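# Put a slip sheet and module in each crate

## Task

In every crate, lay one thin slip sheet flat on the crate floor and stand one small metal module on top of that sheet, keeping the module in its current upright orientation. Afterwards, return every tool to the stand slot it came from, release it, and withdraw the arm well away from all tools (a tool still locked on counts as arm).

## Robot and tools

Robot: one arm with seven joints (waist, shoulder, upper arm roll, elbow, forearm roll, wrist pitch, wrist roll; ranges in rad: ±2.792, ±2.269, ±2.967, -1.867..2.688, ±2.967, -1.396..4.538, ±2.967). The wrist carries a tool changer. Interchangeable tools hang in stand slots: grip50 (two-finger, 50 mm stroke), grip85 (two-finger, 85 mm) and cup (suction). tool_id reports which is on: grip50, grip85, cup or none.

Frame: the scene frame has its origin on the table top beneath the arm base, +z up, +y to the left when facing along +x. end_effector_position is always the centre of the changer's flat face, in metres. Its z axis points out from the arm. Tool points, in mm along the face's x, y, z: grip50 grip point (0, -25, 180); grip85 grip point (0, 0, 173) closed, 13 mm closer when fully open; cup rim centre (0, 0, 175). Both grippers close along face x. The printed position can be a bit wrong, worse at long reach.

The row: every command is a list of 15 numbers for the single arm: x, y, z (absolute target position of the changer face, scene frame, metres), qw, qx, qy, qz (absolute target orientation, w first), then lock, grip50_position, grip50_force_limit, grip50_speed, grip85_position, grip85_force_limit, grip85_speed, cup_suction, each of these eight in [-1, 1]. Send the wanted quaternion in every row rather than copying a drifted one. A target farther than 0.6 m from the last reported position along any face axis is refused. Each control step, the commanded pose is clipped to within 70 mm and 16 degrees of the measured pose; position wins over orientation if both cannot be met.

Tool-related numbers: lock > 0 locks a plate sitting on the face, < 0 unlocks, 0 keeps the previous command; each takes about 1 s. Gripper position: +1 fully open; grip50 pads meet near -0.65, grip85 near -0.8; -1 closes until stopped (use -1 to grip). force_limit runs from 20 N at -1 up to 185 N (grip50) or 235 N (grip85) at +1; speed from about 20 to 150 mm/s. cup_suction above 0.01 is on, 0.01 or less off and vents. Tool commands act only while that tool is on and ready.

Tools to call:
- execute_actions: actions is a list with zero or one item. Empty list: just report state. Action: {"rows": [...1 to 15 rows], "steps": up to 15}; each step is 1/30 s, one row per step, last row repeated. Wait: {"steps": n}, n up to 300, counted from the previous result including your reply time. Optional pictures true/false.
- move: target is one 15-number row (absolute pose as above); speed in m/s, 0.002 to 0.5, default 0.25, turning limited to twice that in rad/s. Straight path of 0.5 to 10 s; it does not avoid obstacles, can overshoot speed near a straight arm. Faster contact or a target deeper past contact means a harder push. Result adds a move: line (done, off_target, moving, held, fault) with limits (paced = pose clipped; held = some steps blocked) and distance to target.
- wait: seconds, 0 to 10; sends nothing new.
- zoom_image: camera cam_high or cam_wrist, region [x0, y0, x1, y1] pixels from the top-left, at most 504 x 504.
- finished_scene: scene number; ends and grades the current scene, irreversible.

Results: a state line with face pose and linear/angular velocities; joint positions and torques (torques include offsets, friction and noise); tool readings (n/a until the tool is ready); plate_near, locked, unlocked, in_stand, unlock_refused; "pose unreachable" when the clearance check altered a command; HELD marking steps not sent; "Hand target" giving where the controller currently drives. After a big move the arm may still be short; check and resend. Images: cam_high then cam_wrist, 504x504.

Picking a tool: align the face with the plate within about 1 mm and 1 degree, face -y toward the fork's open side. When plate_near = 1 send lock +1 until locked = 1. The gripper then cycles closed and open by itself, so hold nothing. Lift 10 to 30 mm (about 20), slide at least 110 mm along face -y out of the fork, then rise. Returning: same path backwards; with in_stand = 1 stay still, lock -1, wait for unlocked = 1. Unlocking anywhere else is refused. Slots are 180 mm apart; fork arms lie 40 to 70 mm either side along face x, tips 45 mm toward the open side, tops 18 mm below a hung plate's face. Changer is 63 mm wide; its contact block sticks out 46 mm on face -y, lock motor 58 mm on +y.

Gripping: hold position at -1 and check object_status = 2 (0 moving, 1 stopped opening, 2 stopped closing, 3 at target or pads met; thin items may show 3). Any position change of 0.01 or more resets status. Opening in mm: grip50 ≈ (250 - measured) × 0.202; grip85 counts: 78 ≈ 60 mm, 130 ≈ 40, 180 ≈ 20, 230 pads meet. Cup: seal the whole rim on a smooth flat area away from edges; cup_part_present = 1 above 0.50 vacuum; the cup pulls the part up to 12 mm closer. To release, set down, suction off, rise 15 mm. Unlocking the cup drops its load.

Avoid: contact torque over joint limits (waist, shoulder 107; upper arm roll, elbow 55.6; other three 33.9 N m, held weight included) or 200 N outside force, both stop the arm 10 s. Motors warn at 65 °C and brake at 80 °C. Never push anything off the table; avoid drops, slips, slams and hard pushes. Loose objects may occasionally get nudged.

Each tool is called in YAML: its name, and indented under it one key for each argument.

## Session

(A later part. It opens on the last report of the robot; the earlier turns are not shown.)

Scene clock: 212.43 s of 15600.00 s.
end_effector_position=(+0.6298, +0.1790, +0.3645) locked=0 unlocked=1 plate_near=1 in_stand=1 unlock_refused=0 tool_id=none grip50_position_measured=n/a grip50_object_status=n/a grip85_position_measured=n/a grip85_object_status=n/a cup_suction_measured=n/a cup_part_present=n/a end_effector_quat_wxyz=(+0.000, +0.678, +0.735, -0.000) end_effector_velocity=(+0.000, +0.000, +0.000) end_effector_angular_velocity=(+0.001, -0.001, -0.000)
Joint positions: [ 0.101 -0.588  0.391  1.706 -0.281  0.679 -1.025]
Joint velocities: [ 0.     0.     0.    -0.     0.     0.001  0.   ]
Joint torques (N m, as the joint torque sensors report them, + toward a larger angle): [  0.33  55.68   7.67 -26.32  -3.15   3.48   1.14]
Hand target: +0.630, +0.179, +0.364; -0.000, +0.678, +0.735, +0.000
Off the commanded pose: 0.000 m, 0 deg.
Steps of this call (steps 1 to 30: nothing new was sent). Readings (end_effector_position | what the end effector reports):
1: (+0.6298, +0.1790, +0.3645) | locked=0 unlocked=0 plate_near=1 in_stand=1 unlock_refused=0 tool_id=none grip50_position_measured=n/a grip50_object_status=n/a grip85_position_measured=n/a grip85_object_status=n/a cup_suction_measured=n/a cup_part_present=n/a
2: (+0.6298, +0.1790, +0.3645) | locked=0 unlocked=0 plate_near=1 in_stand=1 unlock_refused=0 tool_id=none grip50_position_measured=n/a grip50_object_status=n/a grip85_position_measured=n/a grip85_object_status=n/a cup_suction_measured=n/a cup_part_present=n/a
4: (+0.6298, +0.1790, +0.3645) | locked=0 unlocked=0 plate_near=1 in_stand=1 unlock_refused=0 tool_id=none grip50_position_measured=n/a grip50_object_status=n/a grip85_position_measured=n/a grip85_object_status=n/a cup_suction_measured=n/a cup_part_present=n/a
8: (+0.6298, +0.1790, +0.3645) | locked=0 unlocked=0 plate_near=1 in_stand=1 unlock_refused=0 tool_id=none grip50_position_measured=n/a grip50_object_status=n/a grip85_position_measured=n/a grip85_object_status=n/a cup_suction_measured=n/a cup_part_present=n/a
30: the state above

move:
  target: [0.6298,0.1791,0.42,0,0.6782,0.7349,0,0,0,0,0,1,0,0,0]
  speed: 0.08

move:
  target: [0.657,-0.1805,0.42,0,0.6756,0.7373,0,0,0,0,0,1,0,0,0]

move:
  target: [0.657,-0.1805,0.385,0,0.6756,0.7373,0,0,0,0,0,1,0,0,0]
  speed: 0.06

move:
  target: [0.657,-0.1805,0.3645,0,0.6756,0.7373,0,0,0,0,0,1,0,0,0]
  speed: 0.015

execute_actions:
  actions:
    - {"rows":[[0.657,-0.1805,0.3645,0,0.6756,0.7373,0,1,0,0,0,1,0,0,0]],"steps":15}
  pictures: false

execute_actions:
  actions:
    - {"steps":30}
  pictures: false

Scene clock: 219.13 s of 15600.00 s.
end_effector_position=(+0.6296, +0.1792, +0.4202) locked=0 unlocked=1 plate_near=0 in_stand=0 unlock_refused=0 tool_id=none grip50_position_measured=n/a grip50_object_status=n/a grip85_position_measured=n/a grip85_object_status=n/a cup_suction_measured=n/a cup_part_present=n/a end_effector_quat_wxyz=(+0.000, +0.678, +0.735, +0.000) end_effector_velocity=(+0.000, +0.000, +0.000) end_effector_angular_velocity=(-0.001, -0.000, +0.001)
Joint positions: [ 0.087 -0.518  0.419  1.649 -0.246  0.556 -1.047]
Joint velocities: [ 0.    -0.     0.     0.    -0.001  0.     0.   ]
Joint torques (N m, as the joint torque sensors report them, + toward a larger angle): [ -2.5   52.11   7.19 -27.83  -3.38   3.23  -0.27]
Hand target: +0.630, +0.179, +0.420; +0.000, +0.678, +0.735, -0.000
Off the commanded pose: 0.000 m, 0 deg.
move: done

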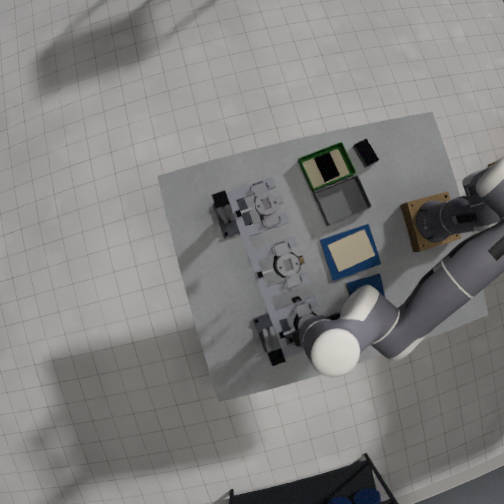

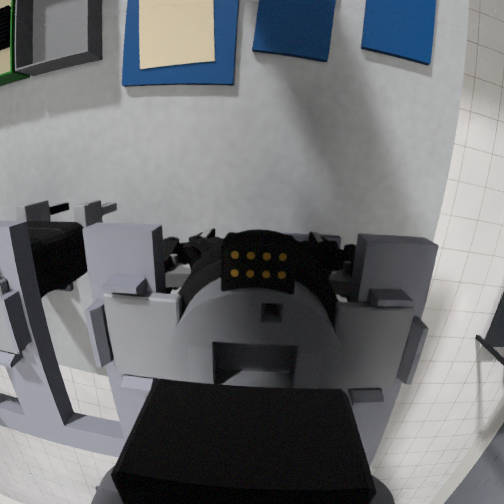

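Scene clock: 221.00 s of 15600.00 s.
end_effector_position=(+0.6577, -0.1809, +0.4202) locked=0 unlocked=1 plate_near=0 in_stand=0 unlock_refused=0 tool_id=none grip50_position_measured=n/a grip50_object_status=n/a grip85_position_measured=n/a grip85_object_status=n/a cup_suction_measured=n/a cup_part_present=n/a end_effector_quat_wxyz=(+0.000, +0.675, +0.737, -0.001) end_effector_velocity=(-0.000, +0.000, -0.000) end_effector_angular_velocity=(+0.001, +0.000, -0.001)
Joint positions: [-0.354 -0.553  0.293  1.557 -0.177  0.525 -1.655]
Joint velocities: [ 0.    -0.    -0.     0.     0.001 -0.     0.001]
Joint torques (N m, as the joint torque sensors report them, + toward a larger angle): [  0.01  57.77   5.15 -27.67  -3.68   3.44   1.3 ]
Hand target: +0.658, -0.181, +0.420; +0.000, +0.676, +0.737, -0.001
Off the commanded pose: 0.001 m, 0 deg.
move: done

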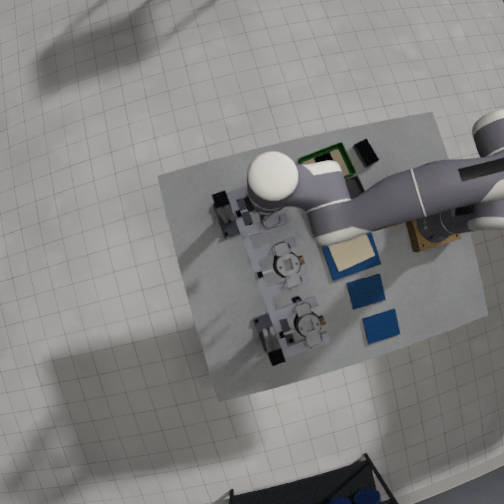

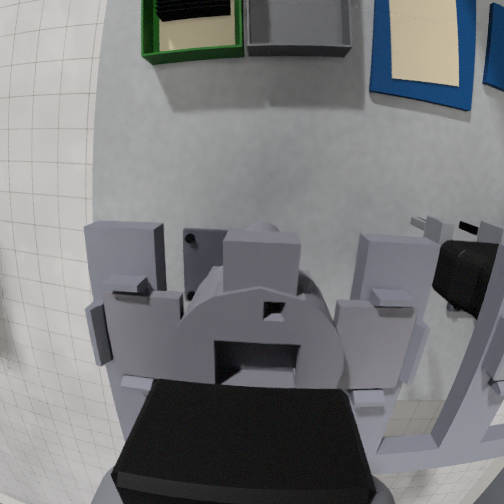

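Scene clock: 221.87 s of 15600.00 s.
end_effector_position=(+0.6570, -0.1806, +0.3848) locked=0 unlocked=1 plate_near=0 in_stand=0 unlock_refused=0 tool_id=none grip50_position_measured=n/a grip50_object_status=n/a grip85_position_measured=n/a grip85_object_status=n/a cup_suction_measured=n/a cup_part_present=n/a end_effector_quat_wxyz=(-0.000, +0.675, +0.737, -0.000) end_effector_velocity=(-0.000, +0.000, -0.000) end_effector_angular_velocity=(+0.001, -0.000, -0.000)
Joint positions: [-0.349 -0.593  0.283  1.596 -0.188  0.602 -1.648]
Joint velocities: [ 0.     0.    -0.    -0.     0.001  0.    -0.   ]
Joint torques (N m, as the joint torque sensors report them, + toward a larger angle): [  0.17  57.66   5.41 -28.44  -3.59   3.65   0.86]
Hand target: +0.657, -0.181, +0.385; -0.000, +0.676, +0.737, +0.000
Off the commanded pose: 0.000 m, 0 deg.
move: done

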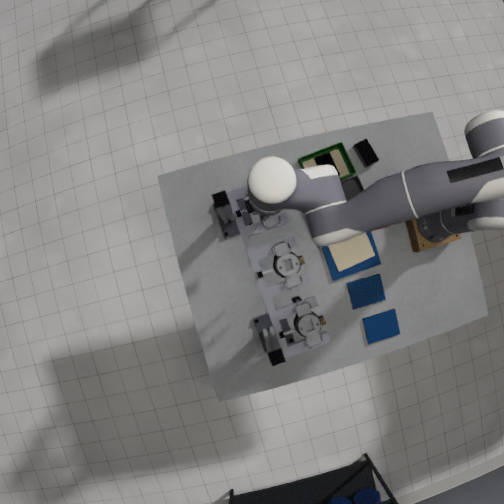

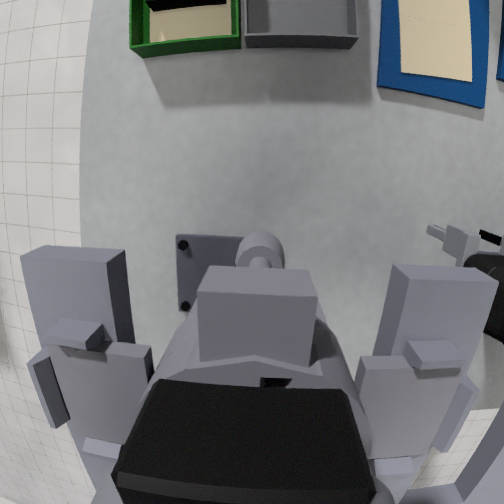

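Scene clock: 223.43 s of 15600.00 s.
end_effector_position=(+0.6572, -0.1806, +0.3647) locked=0 unlocked=1 plate_near=1 in_stand=1 unlock_refused=0 tool_id=none grip50_position_measured=n/a grip50_object_status=n/a grip85_position_measured=n/a grip85_object_status=n/a cup_suction_measured=n/a cup_part_present=n/a end_effector_quat_wxyz=(+0.000, +0.675, +0.737, +0.000) end_effector_velocity=(-0.000, +0.000, -0.000) end_effector_angular_velocity=(+0.000, +0.000, -0.000)
Joint positions: [-0.345 -0.618  0.275  1.614 -0.196  0.646 -1.643]
Joint velocities: [ 0.  0. -0.  0.  0. -0. -0.]
Joint torques (N m, as the joint torque sensors report them, + toward a larger angle): [  0.21  56.93   5.48 -26.22  -3.81   3.43   0.92]
Hand target: +0.657, -0.181, +0.364; -0.000, +0.676, +0.737, +0.000
Off the commanded pose: 0.000 m, 0 deg.
move: done

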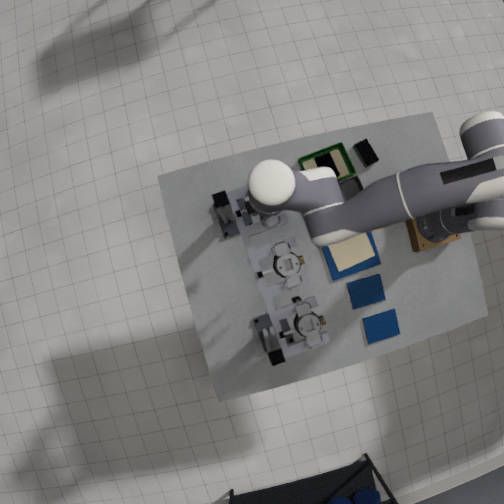

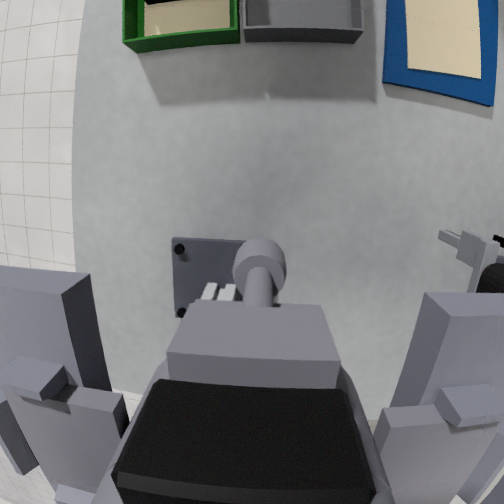

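Scene clock: 223.93 s of 15600.00 s.
end_effector_position=(+0.6571, -0.1806, +0.3647) locked=0 unlocked=0 plate_near=1 in_stand=1 unlock_refused=0 tool_id=none grip50_position_measured=n/a grip50_object_status=n/a grip85_position_measured=n/a grip85_object_status=n/a cup_suction_measured=n/a cup_part_present=n/a end_effector_quat_wxyz=(+0.000, +0.675, +0.737, +0.000) end_effector_velocity=(+0.000, +0.000, -0.000) end_effector_angular_velocity=(+0.001, -0.000, -0.000)
Joint positions: [-0.345 -0.618  0.275  1.614 -0.196  0.646 -1.642]
Joint velocities: [ 0.    -0.    -0.    -0.     0.001  0.    -0.   ]
Joint torques (N m, as the joint torque sensors report them, + toward a larger angle): [  0.17  57.84   5.36 -26.03  -3.56   3.53   1.06]
Hand target: +0.657, -0.181, +0.364; -0.000, +0.676, +0.737, +0.000
Off the commanded pose: 0.000 m, 0 deg.
Steps of this call (steps 1 to 15: all 15 steps of this action). Readings (end_effector_position | what the end effector reports):
1: (+0.6571, -0.1806, +0.3647) | locked=0 unlocked=0 plate_near=1 in_stand=1 unlock_refused=0 tool_id=none grip50_position_measured=n/a grip50_object_status=n/a grip85_position_measured=n/a grip85_object_status=n/a cup_suction_measured=n/a cup_part_present=n/a
2: (+0.6571, -0.1806, +0.3647) | locked=0 unlocked=0 plate_near=1 in_stand=1 unlock_refused=0 tool_id=none grip50_position_measured=n/a grip50_object_status=n/a grip85_position_measured=n/a grip85_object_status=n/a cup_suction_measured=n/a cup_part_present=n/a
4: (+0.6571, -0.1806, +0.3647) | locked=0 unlocked=0 plate_near=1 in_stand=1 unlock_refused=0 tool_id=none grip50_position_measured=n/a grip50_object_status=n/a grip85_position_measured=n/a grip85_object_status=n/a cup_suction_measured=n/a cup_part_present=n/a
8: (+0.6571, -0.1806, +0.3647) | locked=0 unlocked=0 plate_near=1 in_stand=1 unlock_refused=0 tool_id=none grip50_position_measured=n/a grip50_object_status=n/a grip85_position_measured=n/a grip85_object_status=n/a cup_suction_measured=n/a cup_part_present=n/a
15: the state above

Scene clock: 224.93 s of 15600.00 s.
end_effector_position=(+0.6572, -0.1806, +0.3649) locked=1 unlocked=0 plate_near=1 in_stand=1 unlock_refused=0 tool_id=cup grip50_position_measured=n/a grip50_object_status=n/a grip85_position_measured=n/a grip85_object_status=n/a cup_suction_measured=n/a cup_part_present=n/a end_effector_quat_wxyz=(+0.000, +0.675, +0.737, +0.000) end_effector_velocity=(+0.000, +0.000, +0.000) end_effector_angular_velocity=(-0.001, -0.000, +0.000)
Joint positions: [-0.345 -0.618  0.275  1.614 -0.196  0.647 -1.642]
Joint velocities: [ 0.     0.     0.    -0.    -0.001  0.     0.   ]
Joint torques (N m, as the joint torque sensors report them, + toward a larger angle): [ -0.11  62.     5.79 -28.92  -4.26   3.59   0.72]
Hand target: +0.657, -0.181, +0.364; -0.000, +0.676, +0.737, +0.000
Off the commanded pose: 0.000 m, 0 deg.
Steps of this call (steps 1 to 30: nothing new was sent). Readings (end_effector_position | what the end effector reports):
1: (+0.6571, -0.1806, +0.3647) | locked=0 unlocked=0 plate_near=1 in_stand=1 unlock_refused=0 tool_id=none grip50_position_measured=n/a grip50_object_status=n/a grip85_position_measured=n/a grip85_object_status=n/a cup_suction_measured=n/a cup_part_present=n/a
2: (+0.6571, -0.1806, +0.3647) | locked=0 unlocked=0 plate_near=1 in_stand=1 unlock_refused=0 tool_id=none grip50_position_measured=n/a grip50_object_status=n/a grip85_position_measured=n/a grip85_object_status=n/a cup_suction_measured=n/a cup_part_present=n/a
4: (+0.6571, -0.1806, +0.3647) | locked=0 unlocked=0 plate_near=1 in_stand=1 unlock_refused=0 tool_id=none grip50_position_measured=n/a grip50_object_status=n/a grip85_position_measured=n/a grip85_object_status=n/a cup_suction_measured=n/a cup_part_present=n/a
8: (+0.6571, -0.1806, +0.3647) | locked=0 unlocked=0 plate_near=1 in_stand=1 unlock_refused=0 tool_id=none grip50_position_measured=n/a grip50_object_status=n/a grip85_position_measured=n/a grip85_object_status=n/a cup_suction_measured=n/a cup_part_present=n/a
30: the state above

move:
  target: [0.657,-0.1805,0.385,0,0.6756,0.7373,0,0,0,0,0,1,0,0,0]
  speed: 0.04

move:
  target: [0.5175,-0.1927,0.385,0,0.6756,0.7373,0,0,0,0,0,1,0,0,0]
  speed: 0.1

move:
  target: [0.359,0.0186,0.21,0,0.6494,0.7604,0,0,0,0,0,1,0,0,0]
  speed: 0.2

move:
  target: [0.359,0.0186,0.180,0,0.6494,0.7604,0,0,0,0,0,1,0,0,1]
  speed: 0.02

wait:
  seconds: 0.7

Scene clock: 230.43 s of 15600.00 s.
end_effector_position=(+0.6570, -0.1804, +0.3852) locked=1 unlocked=0 plate_near=1 in_stand=0 unlock_refused=0 tool_id=cup grip50_position_measured=n/a grip50_object_status=n/a grip85_position_measured=n/a grip85_object_status=n/a cup_suction_measured=0.00 cup_part_present=0 end_effector_quat_wxyz=(+0.000, +0.676, +0.737, +0.000) end_effector_velocity=(+0.000, -0.000, -0.000) end_effector_angular_velocity=(+0.000, +0.000, +0.000)
Joint positions: [-0.349 -0.592  0.283  1.597 -0.188  0.603 -1.647]
Joint velocities: [ 0. -0. -0. -0.  0.  0. -0.]
Joint torques (N m, as the joint torque sensors report them, + toward a larger angle): [ -3.05  62.43   6.35 -30.88  -3.99   3.98  -0.36]
Hand target: +0.657, -0.180, +0.385; +0.000, +0.676, +0.737, -0.000
Off the commanded pose: 0.000 m, 0 deg.
move: done

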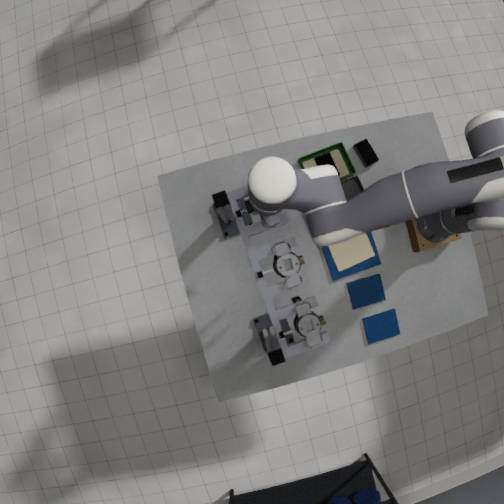

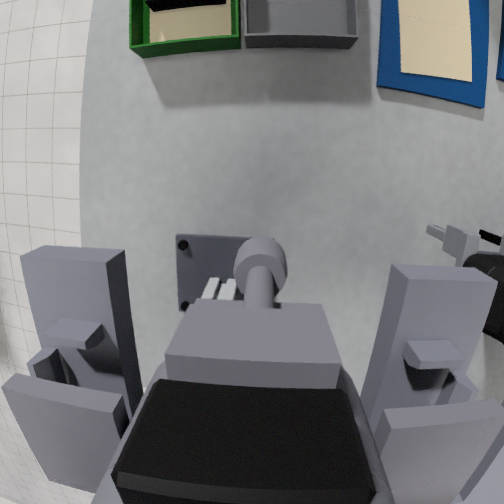

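Scene clock: 232.13 s of 15600.00 s.
end_effector_position=(+0.5175, -0.1932, +0.3845) locked=1 unlocked=0 plate_near=1 in_stand=0 unlock_refused=0 tool_id=cup grip50_position_measured=n/a grip50_object_status=n/a grip85_position_measured=n/a grip85_object_status=n/a cup_suction_measured=0.00 cup_part_present=0 end_effector_quat_wxyz=(-0.000, +0.676, +0.737, -0.000) end_effector_velocity=(-0.000, -0.000, -0.000) end_effector_angular_velocity=(+0.001, +0.000, -0.001)
Joint positions: [-0.468 -0.329  0.311  2.01  -0.133  0.761 -1.722]
Joint velocities: [-0.    -0.001 -0.    -0.     0.001  0.     0.   ]
Joint torques (N m, as the joint torque sensors report them, + toward a larger angle): [ -0.32  47.51   4.16 -29.13  -3.9    4.56  -0.19]
Hand target: +0.518, -0.193, +0.385; -0.000, +0.676, +0.737, -0.000
Off the commanded pose: 0.001 m, 0 deg.
move: done

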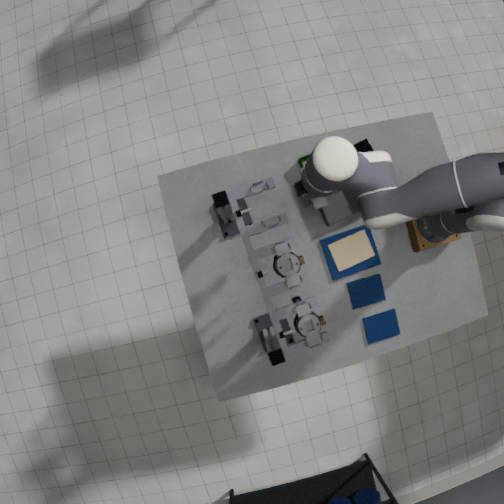

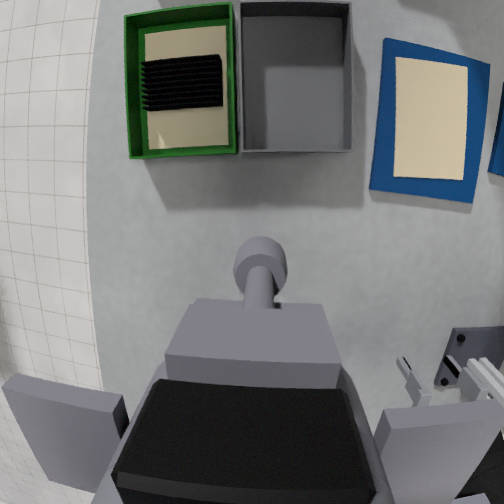

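Scene clock: 234.33 s of 15600.00 s.
end_effector_position=(+0.3595, +0.0192, +0.2088) locked=1 unlocked=0 plate_near=1 in_stand=0 unlock_refused=0 tool_id=cup grip50_position_measured=n/a grip50_object_status=n/a grip85_position_measured=n/a grip85_object_status=n/a cup_suction_measured=0.00 cup_part_present=0 end_effector_quat_wxyz=(-0.001, +0.649, +0.761, +0.001) end_effector_velocity=(-0.000, +0.000, +0.000) end_effector_angular_velocity=(-0.001, -0.002, +0.000)
Joint positions: [ 0.287 -0.514 -0.045  2.686 -0.312  1.645 -1.152]
Joint velocities: [ 0.008 -0.001 -0.002 -0.     0.014  0.002 -0.008]
Joint torques (N m, as the joint torque sensors report them, + toward a larger angle): [-0.26 34.06  0.29 -5.51  0.05  4.37  0.1 ]
Hand target: +0.359, +0.019, +0.209; -0.001, +0.649, +0.761, +0.001
Off the commanded pose: 0.001 m, 0 deg.
joint sent to its limit — the command would take joint 4 (elbow) past its upper limit, so that joint was sent only as far as its limit.
move: done

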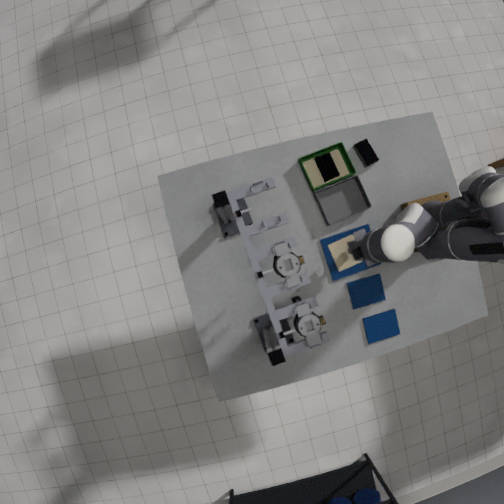

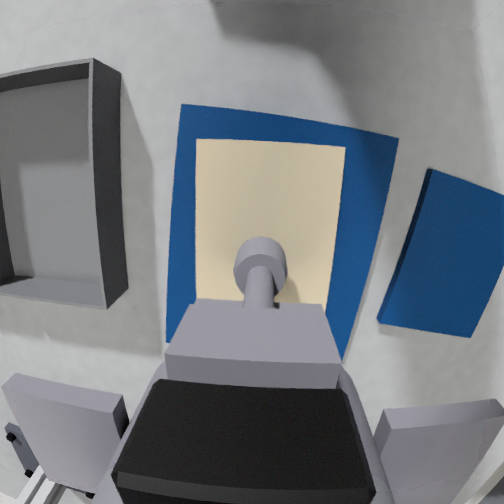

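Scene clock: 236.00 s of 15600.00 s.
end_effector_position=(+0.3590, +0.0186, +0.1798) locked=1 unlocked=0 plate_near=1 in_stand=0 unlock_refused=0 tool_id=cup grip50_position_measured=n/a grip50_object_status=n/a grip85_position_measured=n/a grip85_object_status=n/a cup_suction_measured=0.84 cup_part_present=1 end_effector_quat_wxyz=(-0.000, +0.650, +0.760, -0.000) end_effector_velocity=(+0.000, +0.000, +0.000) end_effector_angular_velocity=(+0.000, -0.000, +0.001)
Joint positions: [ 0.342 -0.644 -0.096  2.671 -0.296  1.761 -1.154]
Joint velocities: [ 0.     0.    -0.    -0.    -0.001  0.     0.001]
Joint torques (N m, as the joint torque sensors report them, + toward a larger angle): [ 1.19 37.4  -0.88 -3.26  0.75  4.38 -0.32]
Hand target: +0.359, +0.019, +0.180; -0.000, +0.649, +0.760, +0.000
Off the commanded pose: 0.000 m, 0 deg.
move: done

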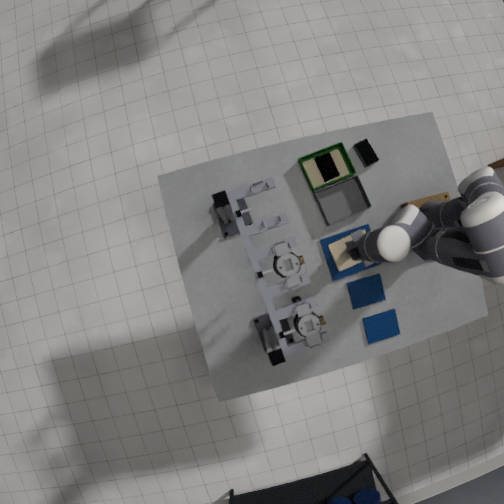

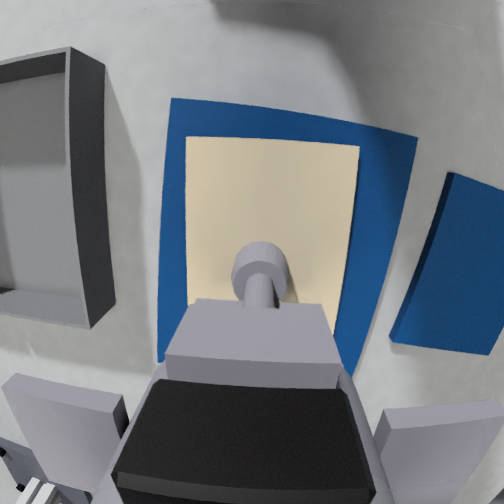

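Scene clock: 236.70 s of 15600.00 s.
end_effector_position=(+0.3590, +0.0186, +0.1798) locked=1 unlocked=0 plate_near=1 in_stand=0 unlock_refused=0 tool_id=cup grip50_position_measured=n/a grip50_object_status=n/a grip85_position_measured=n/a grip85_object_status=n/a cup_suction_measured=0.84 cup_part_present=1 end_effector_quat_wxyz=(-0.000, +0.650, +0.760, -0.000) end_effector_velocity=(-0.000, +0.000, -0.000) end_effector_angular_velocity=(+0.000, +0.000, +0.000)
Joint positions: [ 0.342 -0.644 -0.096  2.671 -0.296  1.761 -1.154]
Joint velocities: [ 0.     0.     0.     0.    -0.001 -0.     0.   ]
Joint torques (N m, as the joint torque sensors report them, + toward a larger angle): [ 0.15 37.51 -0.67 -2.87  0.65  4.41 -0.08]
Hand target: +0.359, +0.019, +0.180; -0.000, +0.649, +0.760, +0.000
Off the commanded pose: 0.000 m, 0 deg.
Steps of this call (steps 1 to 21: nothing new was sent). Readings (end_effector_position | what the end effector reports):
1: (+0.3590, +0.0186, +0.1798) | locked=1 unlocked=0 plate_near=1 in_stand=0 unlock_refused=0 tool_id=cup grip50_position_measured=n/a grip50_object_status=n/a grip85_position_measured=n/a grip85_object_status=n/a cup_suction_measured=0.84 cup_part_present=1
2: (+0.3590, +0.0186, +0.1798) | locked=1 unlocked=0 plate_near=1 in_stand=0 unlock_refused=0 tool_id=cup grip50_position_measured=n/a grip50_object_status=n/a grip85_position_measured=n/a grip85_object_status=n/a cup_suction_measured=0.84 cup_part_present=1
4: (+0.3590, +0.0186, +0.1798) | locked=1 unlocked=0 plate_near=1 in_stand=0 unlock_refused=0 tool_id=cup grip50_position_measured=n/a grip50_object_status=n/a grip85_position_measured=n/a grip85_object_status=n/a cup_suction_measured=0.84 cup_part_present=1
8: (+0.3590, +0.0186, +0.1798) | locked=1 unlocked=0 plate_near=1 in_stand=0 unlock_refused=0 tool_id=cup grip50_position_measured=n/a grip50_object_status=n/a grip85_position_measured=n/a grip85_object_status=n/a cup_suction_measured=0.84 cup_part_present=1
21: the state above

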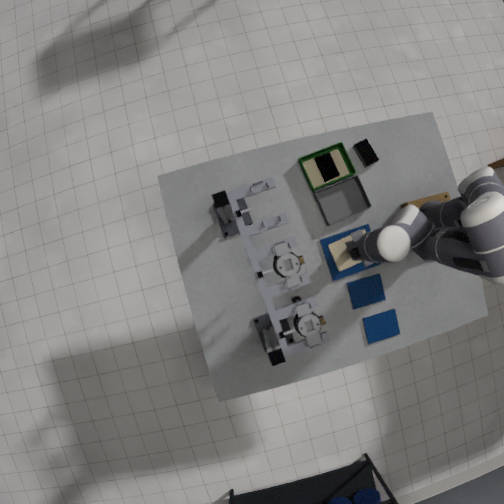

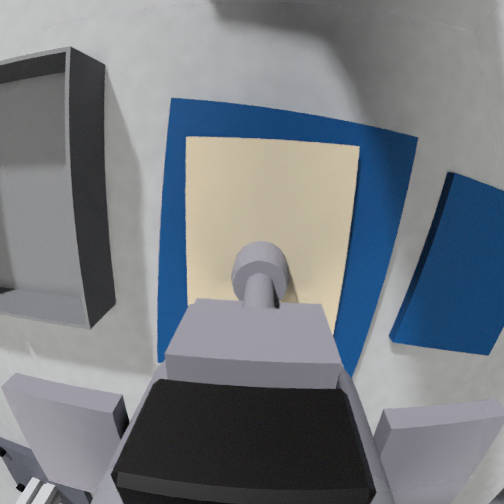

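move:
  target: [0.375,0.0186,0.24,0,0.6494,0.7604,0,0,0,0,0,1,0,0,1]
  speed: 0.08

move:
  target: [0.347,-0.174,0.24,0,0.6494,0.7604,0,0,0,0,0,1,0,0,1]
  speed: 0.15

move:
  target: [0.347,-0.174,0.21,0,0.6494,0.7604,0,0,0,0,0,1,0,0,1]
  speed: 0.05

Scene clock: 243.50 s of 15600.00 s.
end_effector_position=(+0.3749, +0.0184, +0.2404) locked=1 unlocked=0 plate_near=1 in_stand=0 unlock_refused=0 tool_id=cup grip50_position_measured=n/a grip50_object_status=n/a grip85_position_measured=n/a grip85_object_status=n/a cup_suction_measured=0.84 cup_part_present=1 end_effector_quat_wxyz=(+0.000, +0.650, +0.760, -0.000) end_effector_velocity=(-0.000, -0.000, -0.000) end_effector_angular_velocity=(-0.000, +0.001, +0.001)
Joint positions: [ 0.161 -0.391  0.077  2.638 -0.309  1.464 -1.17 ]
Joint velocities: [ 0.    -0.001 -0.    -0.     0.    -0.    -0.001]
Joint torques (N m, as the joint torque sensors report them, + toward a larger angle): [ -1.78  35.01   2.57 -11.35  -0.73   4.19  -0.06]
Hand target: +0.375, +0.018, +0.240; +0.000, +0.650, +0.760, -0.000
Off the commanded pose: 0.000 m, 0 deg.
move: done

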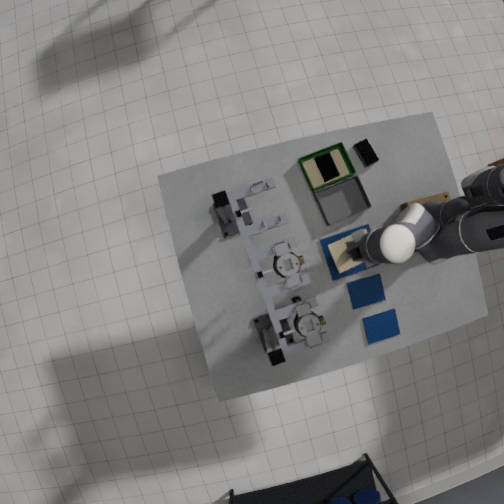

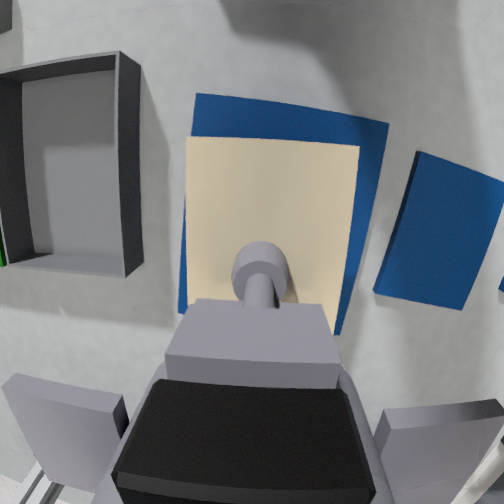

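Scene clock: 245.13 s of 15600.00 s.
end_effector_position=(+0.3473, -0.1751, +0.2401) locked=1 unlocked=0 plate_near=1 in_stand=0 unlock_refused=0 tool_id=cup grip50_position_measured=n/a grip50_object_status=n/a grip85_position_measured=n/a grip85_object_status=n/a cup_suction_measured=0.84 cup_part_present=1 end_effector_quat_wxyz=(+0.001, +0.650, +0.760, -0.001) end_effector_velocity=(+0.000, +0.000, +0.000) end_effector_angular_velocity=(-0.000, -0.000, +0.000)
Joint positions: [-0.389 -0.409  0.105  2.593 -0.3    1.435 -1.706]
Joint velocities: [ 0.001  0.     0.    -0.    -0.     0.     0.001]
Joint torques (N m, as the joint torque sensors report them, + toward a larger angle): [ -0.13  35.48   1.99 -11.97  -0.92   4.01   0.36]
Hand target: +0.347, -0.175, +0.240; +0.001, +0.649, +0.760, -0.001
Off the commanded pose: 0.001 m, 0 deg.
move: done

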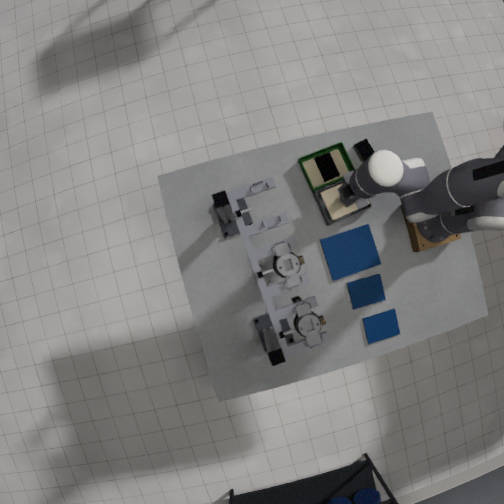

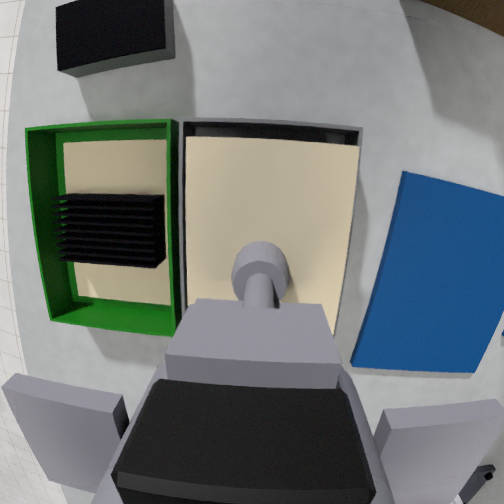

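Scene clock: 246.00 s of 15600.00 s.
end_effector_position=(+0.3471, -0.1739, +0.2098) locked=1 unlocked=0 plate_near=1 in_stand=0 unlock_refused=0 tool_id=cup grip50_position_measured=n/a grip50_object_status=n/a grip85_position_measured=n/a grip85_object_status=n/a cup_suction_measured=0.84 cup_part_present=1 end_effector_quat_wxyz=(-0.000, +0.649, +0.761, +0.000) end_effector_velocity=(+0.000, -0.000, +0.000) end_effector_angular_velocity=(-0.000, -0.000, -0.000)
Joint positions: [-0.313 -0.52   0.016  2.6   -0.327  1.56  -1.684]
Joint velocities: [ 0.     0.001 -0.    -0.     0.    -0.001  0.   ]
Joint torques (N m, as the joint torque sensors report them, + toward a larger angle): [-0.83 39.3   0.56 -8.47  0.07  4.52  0.75]
Hand target: +0.347, -0.174, +0.210; -0.000, +0.649, +0.760, +0.000
Off the commanded pose: 0.000 m, 0 deg.
move: done

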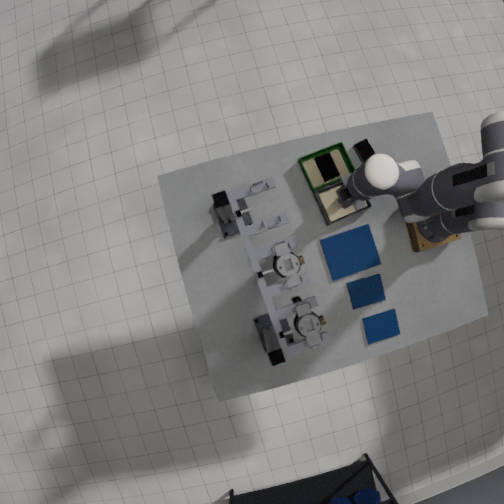

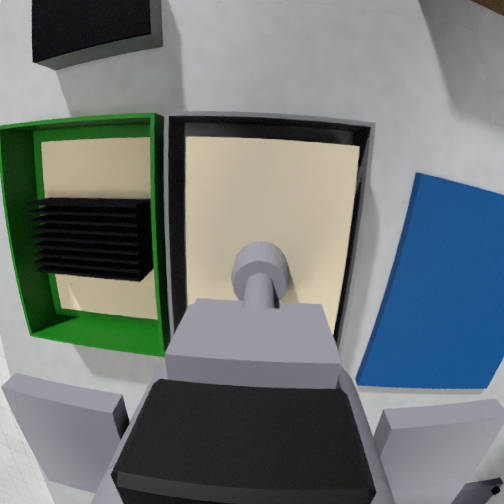

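Shift 5 mm toward image-up, then lower.

move:
  target: [0.342,-0.1755,0.205,0,0.6494,0.7604,0,0,0,0,0,1,0,0,1]
  speed: 0.02

move:
  target: [0.342,-0.1755,0.1705,0,0.6494,0.7604,0,0,0,0,0,1,0,0,1]
  speed: 0.025

move:
  target: [0.342,-0.1755,0.173,0,0.6494,0.7604,0,0,0,0,0,1,0,0,0]
  speed: 0.003

move:
  target: [0.342,-0.1755,0.25,0,0.6494,0.7604,0,0,0,0,0,1,0,0,0]
  speed: 0.07

move:
  target: [0.18,-0.34,0.25,0,0.6494,0.7604,0,0,0,0,0,1,0,0,0]
  speed: 0.15

move:
  target: [0.18,-0.34,0.203,0,0.6494,0.7604,0,0,0,0,0,1,0,0,1]
  speed: 0.025

Scene clock: 252.33 s of 15600.00 s.
end_effector_position=(+0.3420, -0.1756, +0.2049) locked=1 unlocked=0 plate_near=1 in_stand=0 unlock_refused=0 tool_id=cup grip50_position_measured=n/a grip50_object_status=n/a grip85_position_measured=n/a grip85_object_status=n/a cup_suction_measured=0.84 cup_part_present=1 end_effector_quat_wxyz=(-0.000, +0.650, +0.760, +0.000) end_effector_velocity=(+0.000, +0.000, +0.000) end_effector_angular_velocity=(+0.000, -0.000, -0.001)
Joint positions: [-0.303 -0.538 -0.004  2.611 -0.329  1.59  -1.688]
Joint velocities: [0.    0.    0.    0.    0.    0.    0.001]
Joint torques (N m, as the joint torque sensors report them, + toward a larger angle): [-0.23 37.26  0.62 -7.74 -0.24  4.46 -0.28]
Hand target: +0.342, -0.176, +0.205; -0.000, +0.649, +0.760, +0.000
Off the commanded pose: 0.000 m, 0 deg.
move: done

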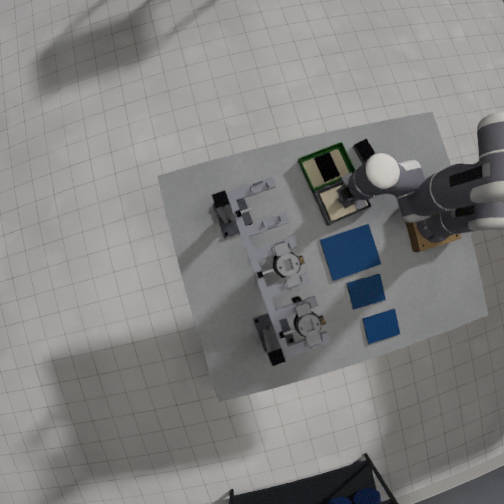

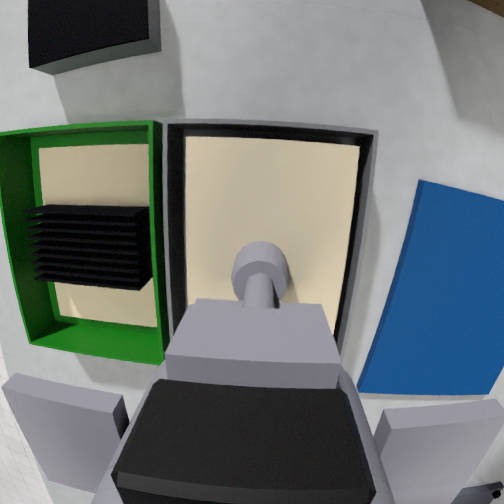

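Scene clock: 253.93 s of 15600.00 s.
end_effector_position=(+0.3420, -0.1754, +0.1703) locked=1 unlocked=0 plate_near=1 in_stand=0 unlock_refused=0 tool_id=cup grip50_position_measured=n/a grip50_object_status=n/a grip85_position_measured=n/a grip85_object_status=n/a cup_suction_measured=0.84 cup_part_present=1 end_effector_quat_wxyz=(-0.000, +0.649, +0.760, +0.000) end_effector_velocity=(+0.000, -0.000, +0.000) end_effector_angular_velocity=(-0.000, -0.001, -0.000)
Joint positions: [-0.241 -0.676 -0.065  2.592 -0.317  1.715 -1.687]
Joint velocities: [ 0.     0.001 -0.    -0.     0.     0.     0.   ]
Joint torques (N m, as the joint torque sensors report them, + toward a larger angle): [-0.11 39.96 -0.27 -4.29  0.56  4.43 -0.04]
Hand target: +0.342, -0.175, +0.170; -0.000, +0.649, +0.760, +0.000
Off the commanded pose: 0.000 m, 0 deg.
move: done

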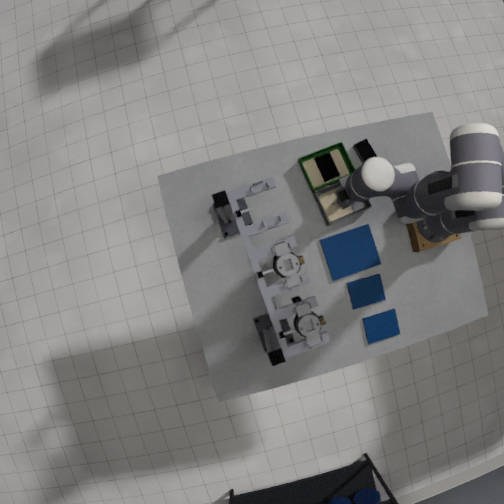

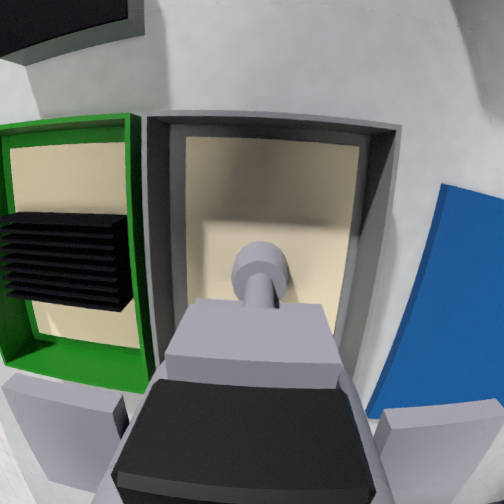

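Scene clock: 255.03 s of 15600.00 s.
end_effector_position=(+0.3423, -0.1756, +0.1733) locked=1 unlocked=0 plate_near=1 in_stand=0 unlock_refused=0 tool_id=cup grip50_position_measured=n/a grip50_object_status=n/a grip85_position_measured=n/a grip85_object_status=n/a cup_suction_measured=0.00 cup_part_present=0 end_effector_quat_wxyz=(+0.001, +0.650, +0.760, +0.000) end_effector_velocity=(+0.000, +0.000, +0.000) end_effector_angular_velocity=(+0.000, -0.000, +0.001)
Joint positions: [-0.243 -0.665 -0.063  2.595 -0.318  1.707 -1.687]
Joint velocities: [ 0.     0.    -0.     0.    -0.     0.    -0.001]
Joint torques (N m, as the joint torque sensors report them, + toward a larger angle): [-2.48 36.5   0.94 -3.59  0.08  3.17  0.04]
Hand target: +0.342, -0.176, +0.173; +0.000, +0.649, +0.760, -0.000
Off the commanded pose: 0.000 m, 0 deg.
move: done

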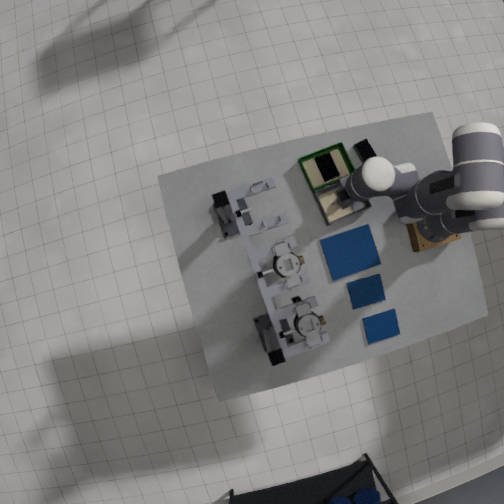

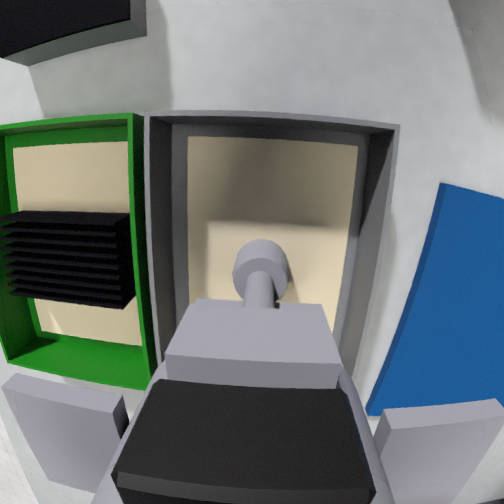

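Scene clock: 256.40 s of 15600.00 s.
end_effector_position=(+0.3417, -0.1756, +0.2503) locked=1 unlocked=0 plate_near=1 in_stand=0 unlock_refused=0 tool_id=cup grip50_position_measured=n/a grip50_object_status=n/a grip85_position_measured=n/a grip85_object_status=n/a cup_suction_measured=0.00 cup_part_present=0 end_effector_quat_wxyz=(+0.000, +0.650, +0.760, -0.000) end_effector_velocity=(-0.000, +0.000, -0.000) end_effector_angular_velocity=(+0.000, +0.000, +0.001)
Joint positions: [-0.426 -0.369  0.142  2.6   -0.285  1.399 -1.722]
Joint velocities: [-0.    -0.001 -0.     0.    -0.001  0.    -0.   ]
Joint torques (N m, as the joint torque sensors report them, + toward a larger angle): [ -2.4   34.24   2.26 -13.63  -0.9    3.82  -0.1 ]
Hand target: +0.342, -0.176, +0.250; +0.000, +0.650, +0.760, -0.000
Off the commanded pose: 0.000 m, 0 deg.
move: done

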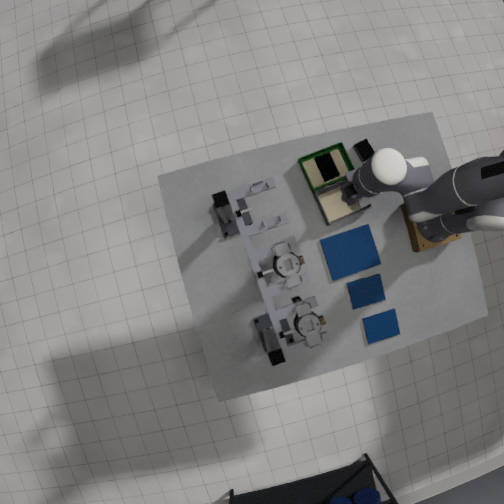

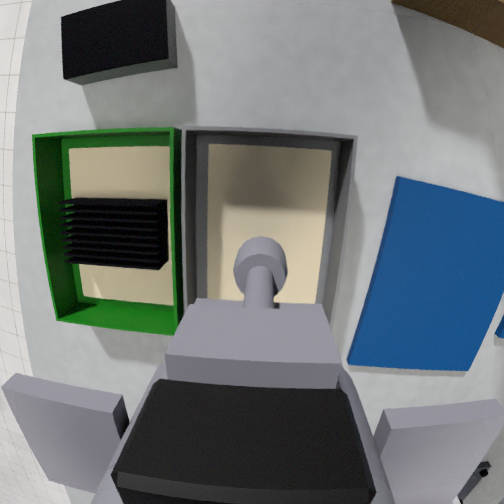

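Scene clock: 258.27 s of 15600.00 s.
end_effector_position=(+0.1797, -0.3412, +0.2500) locked=1 unlocked=0 plate_near=1 in_stand=0 unlock_refused=0 tool_id=cup grip50_position_measured=n/a grip50_object_status=n/a grip85_position_measured=n/a grip85_object_status=n/a cup_suction_measured=0.00 cup_part_present=0 end_effector_quat_wxyz=(-0.000, +0.650, +0.760, -0.001) end_effector_velocity=(+0.000, +0.000, +0.000) end_effector_angular_velocity=(-0.000, -0.000, -0.000)
Joint positions: [-1.017 -0.378  0.133  2.587 -0.24   1.394 -2.368]
Joint velocities: [ 0.001 -0.     0.     0.     0.     0.     0.   ]
Joint torques (N m, as the joint torque sensors report them, + toward a larger angle): [ -0.07  35.11   2.12 -13.3   -0.9    3.95   0.41]
Hand target: +0.180, -0.341, +0.250; -0.000, +0.649, +0.760, -0.001
Off the commanded pose: 0.001 m, 0 deg.
move: done

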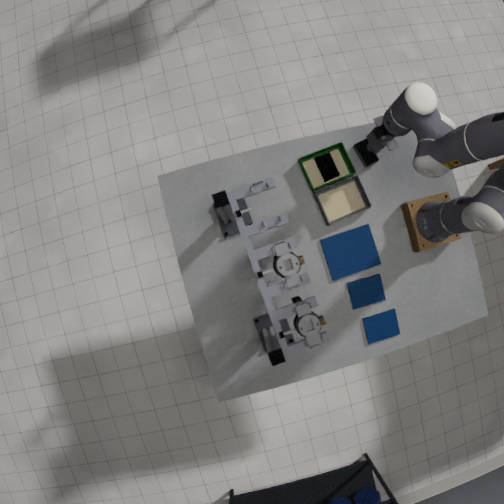

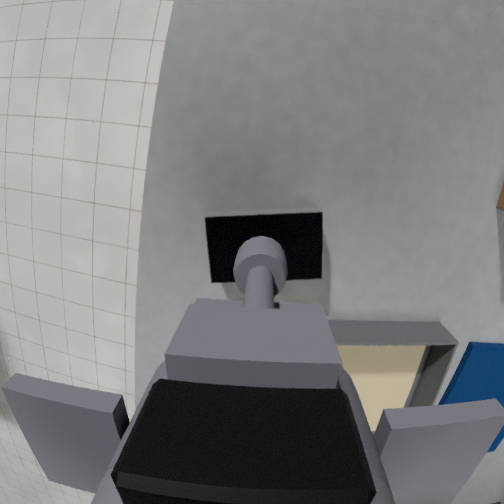

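Scene clock: 260.37 s of 15600.00 s.
end_effector_position=(+0.1801, -0.3399, +0.2027) locked=1 unlocked=0 plate_near=1 in_stand=0 unlock_refused=0 tool_id=cup grip50_position_measured=n/a grip50_object_status=n/a grip85_position_measured=n/a grip85_object_status=n/a cup_suction_measured=0.89 cup_part_present=1 end_effector_quat_wxyz=(-0.000, +0.649, +0.761, +0.000) end_effector_velocity=(-0.000, -0.000, +0.000) end_effector_angular_velocity=(-0.000, -0.000, +0.000)
Joint positions: [-0.912 -0.554  0.012  2.595 -0.273  1.585 -2.34 ]
Joint velocities: [-0.     0.001 -0.     0.     0.001 -0.    -0.001]
Joint torques (N m, as the joint torque sensors report them, + toward a larger angle): [-0.83 39.14  0.29 -8.22  0.44  4.67  0.87]
Hand target: +0.180, -0.340, +0.203; +0.000, +0.649, +0.760, +0.000
Off the commanded pose: 0.000 m, 0 deg.
move: done

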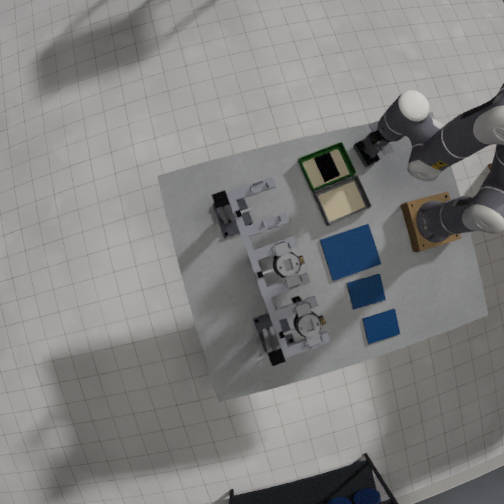

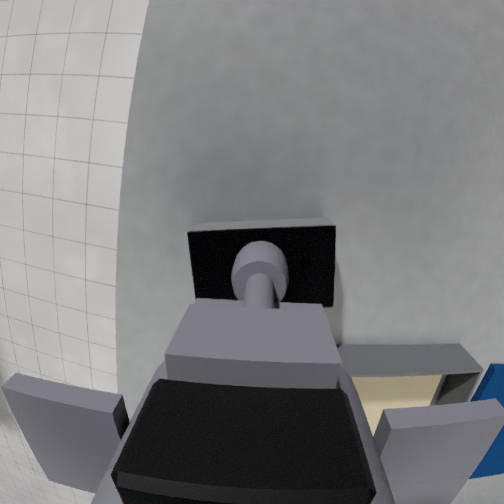

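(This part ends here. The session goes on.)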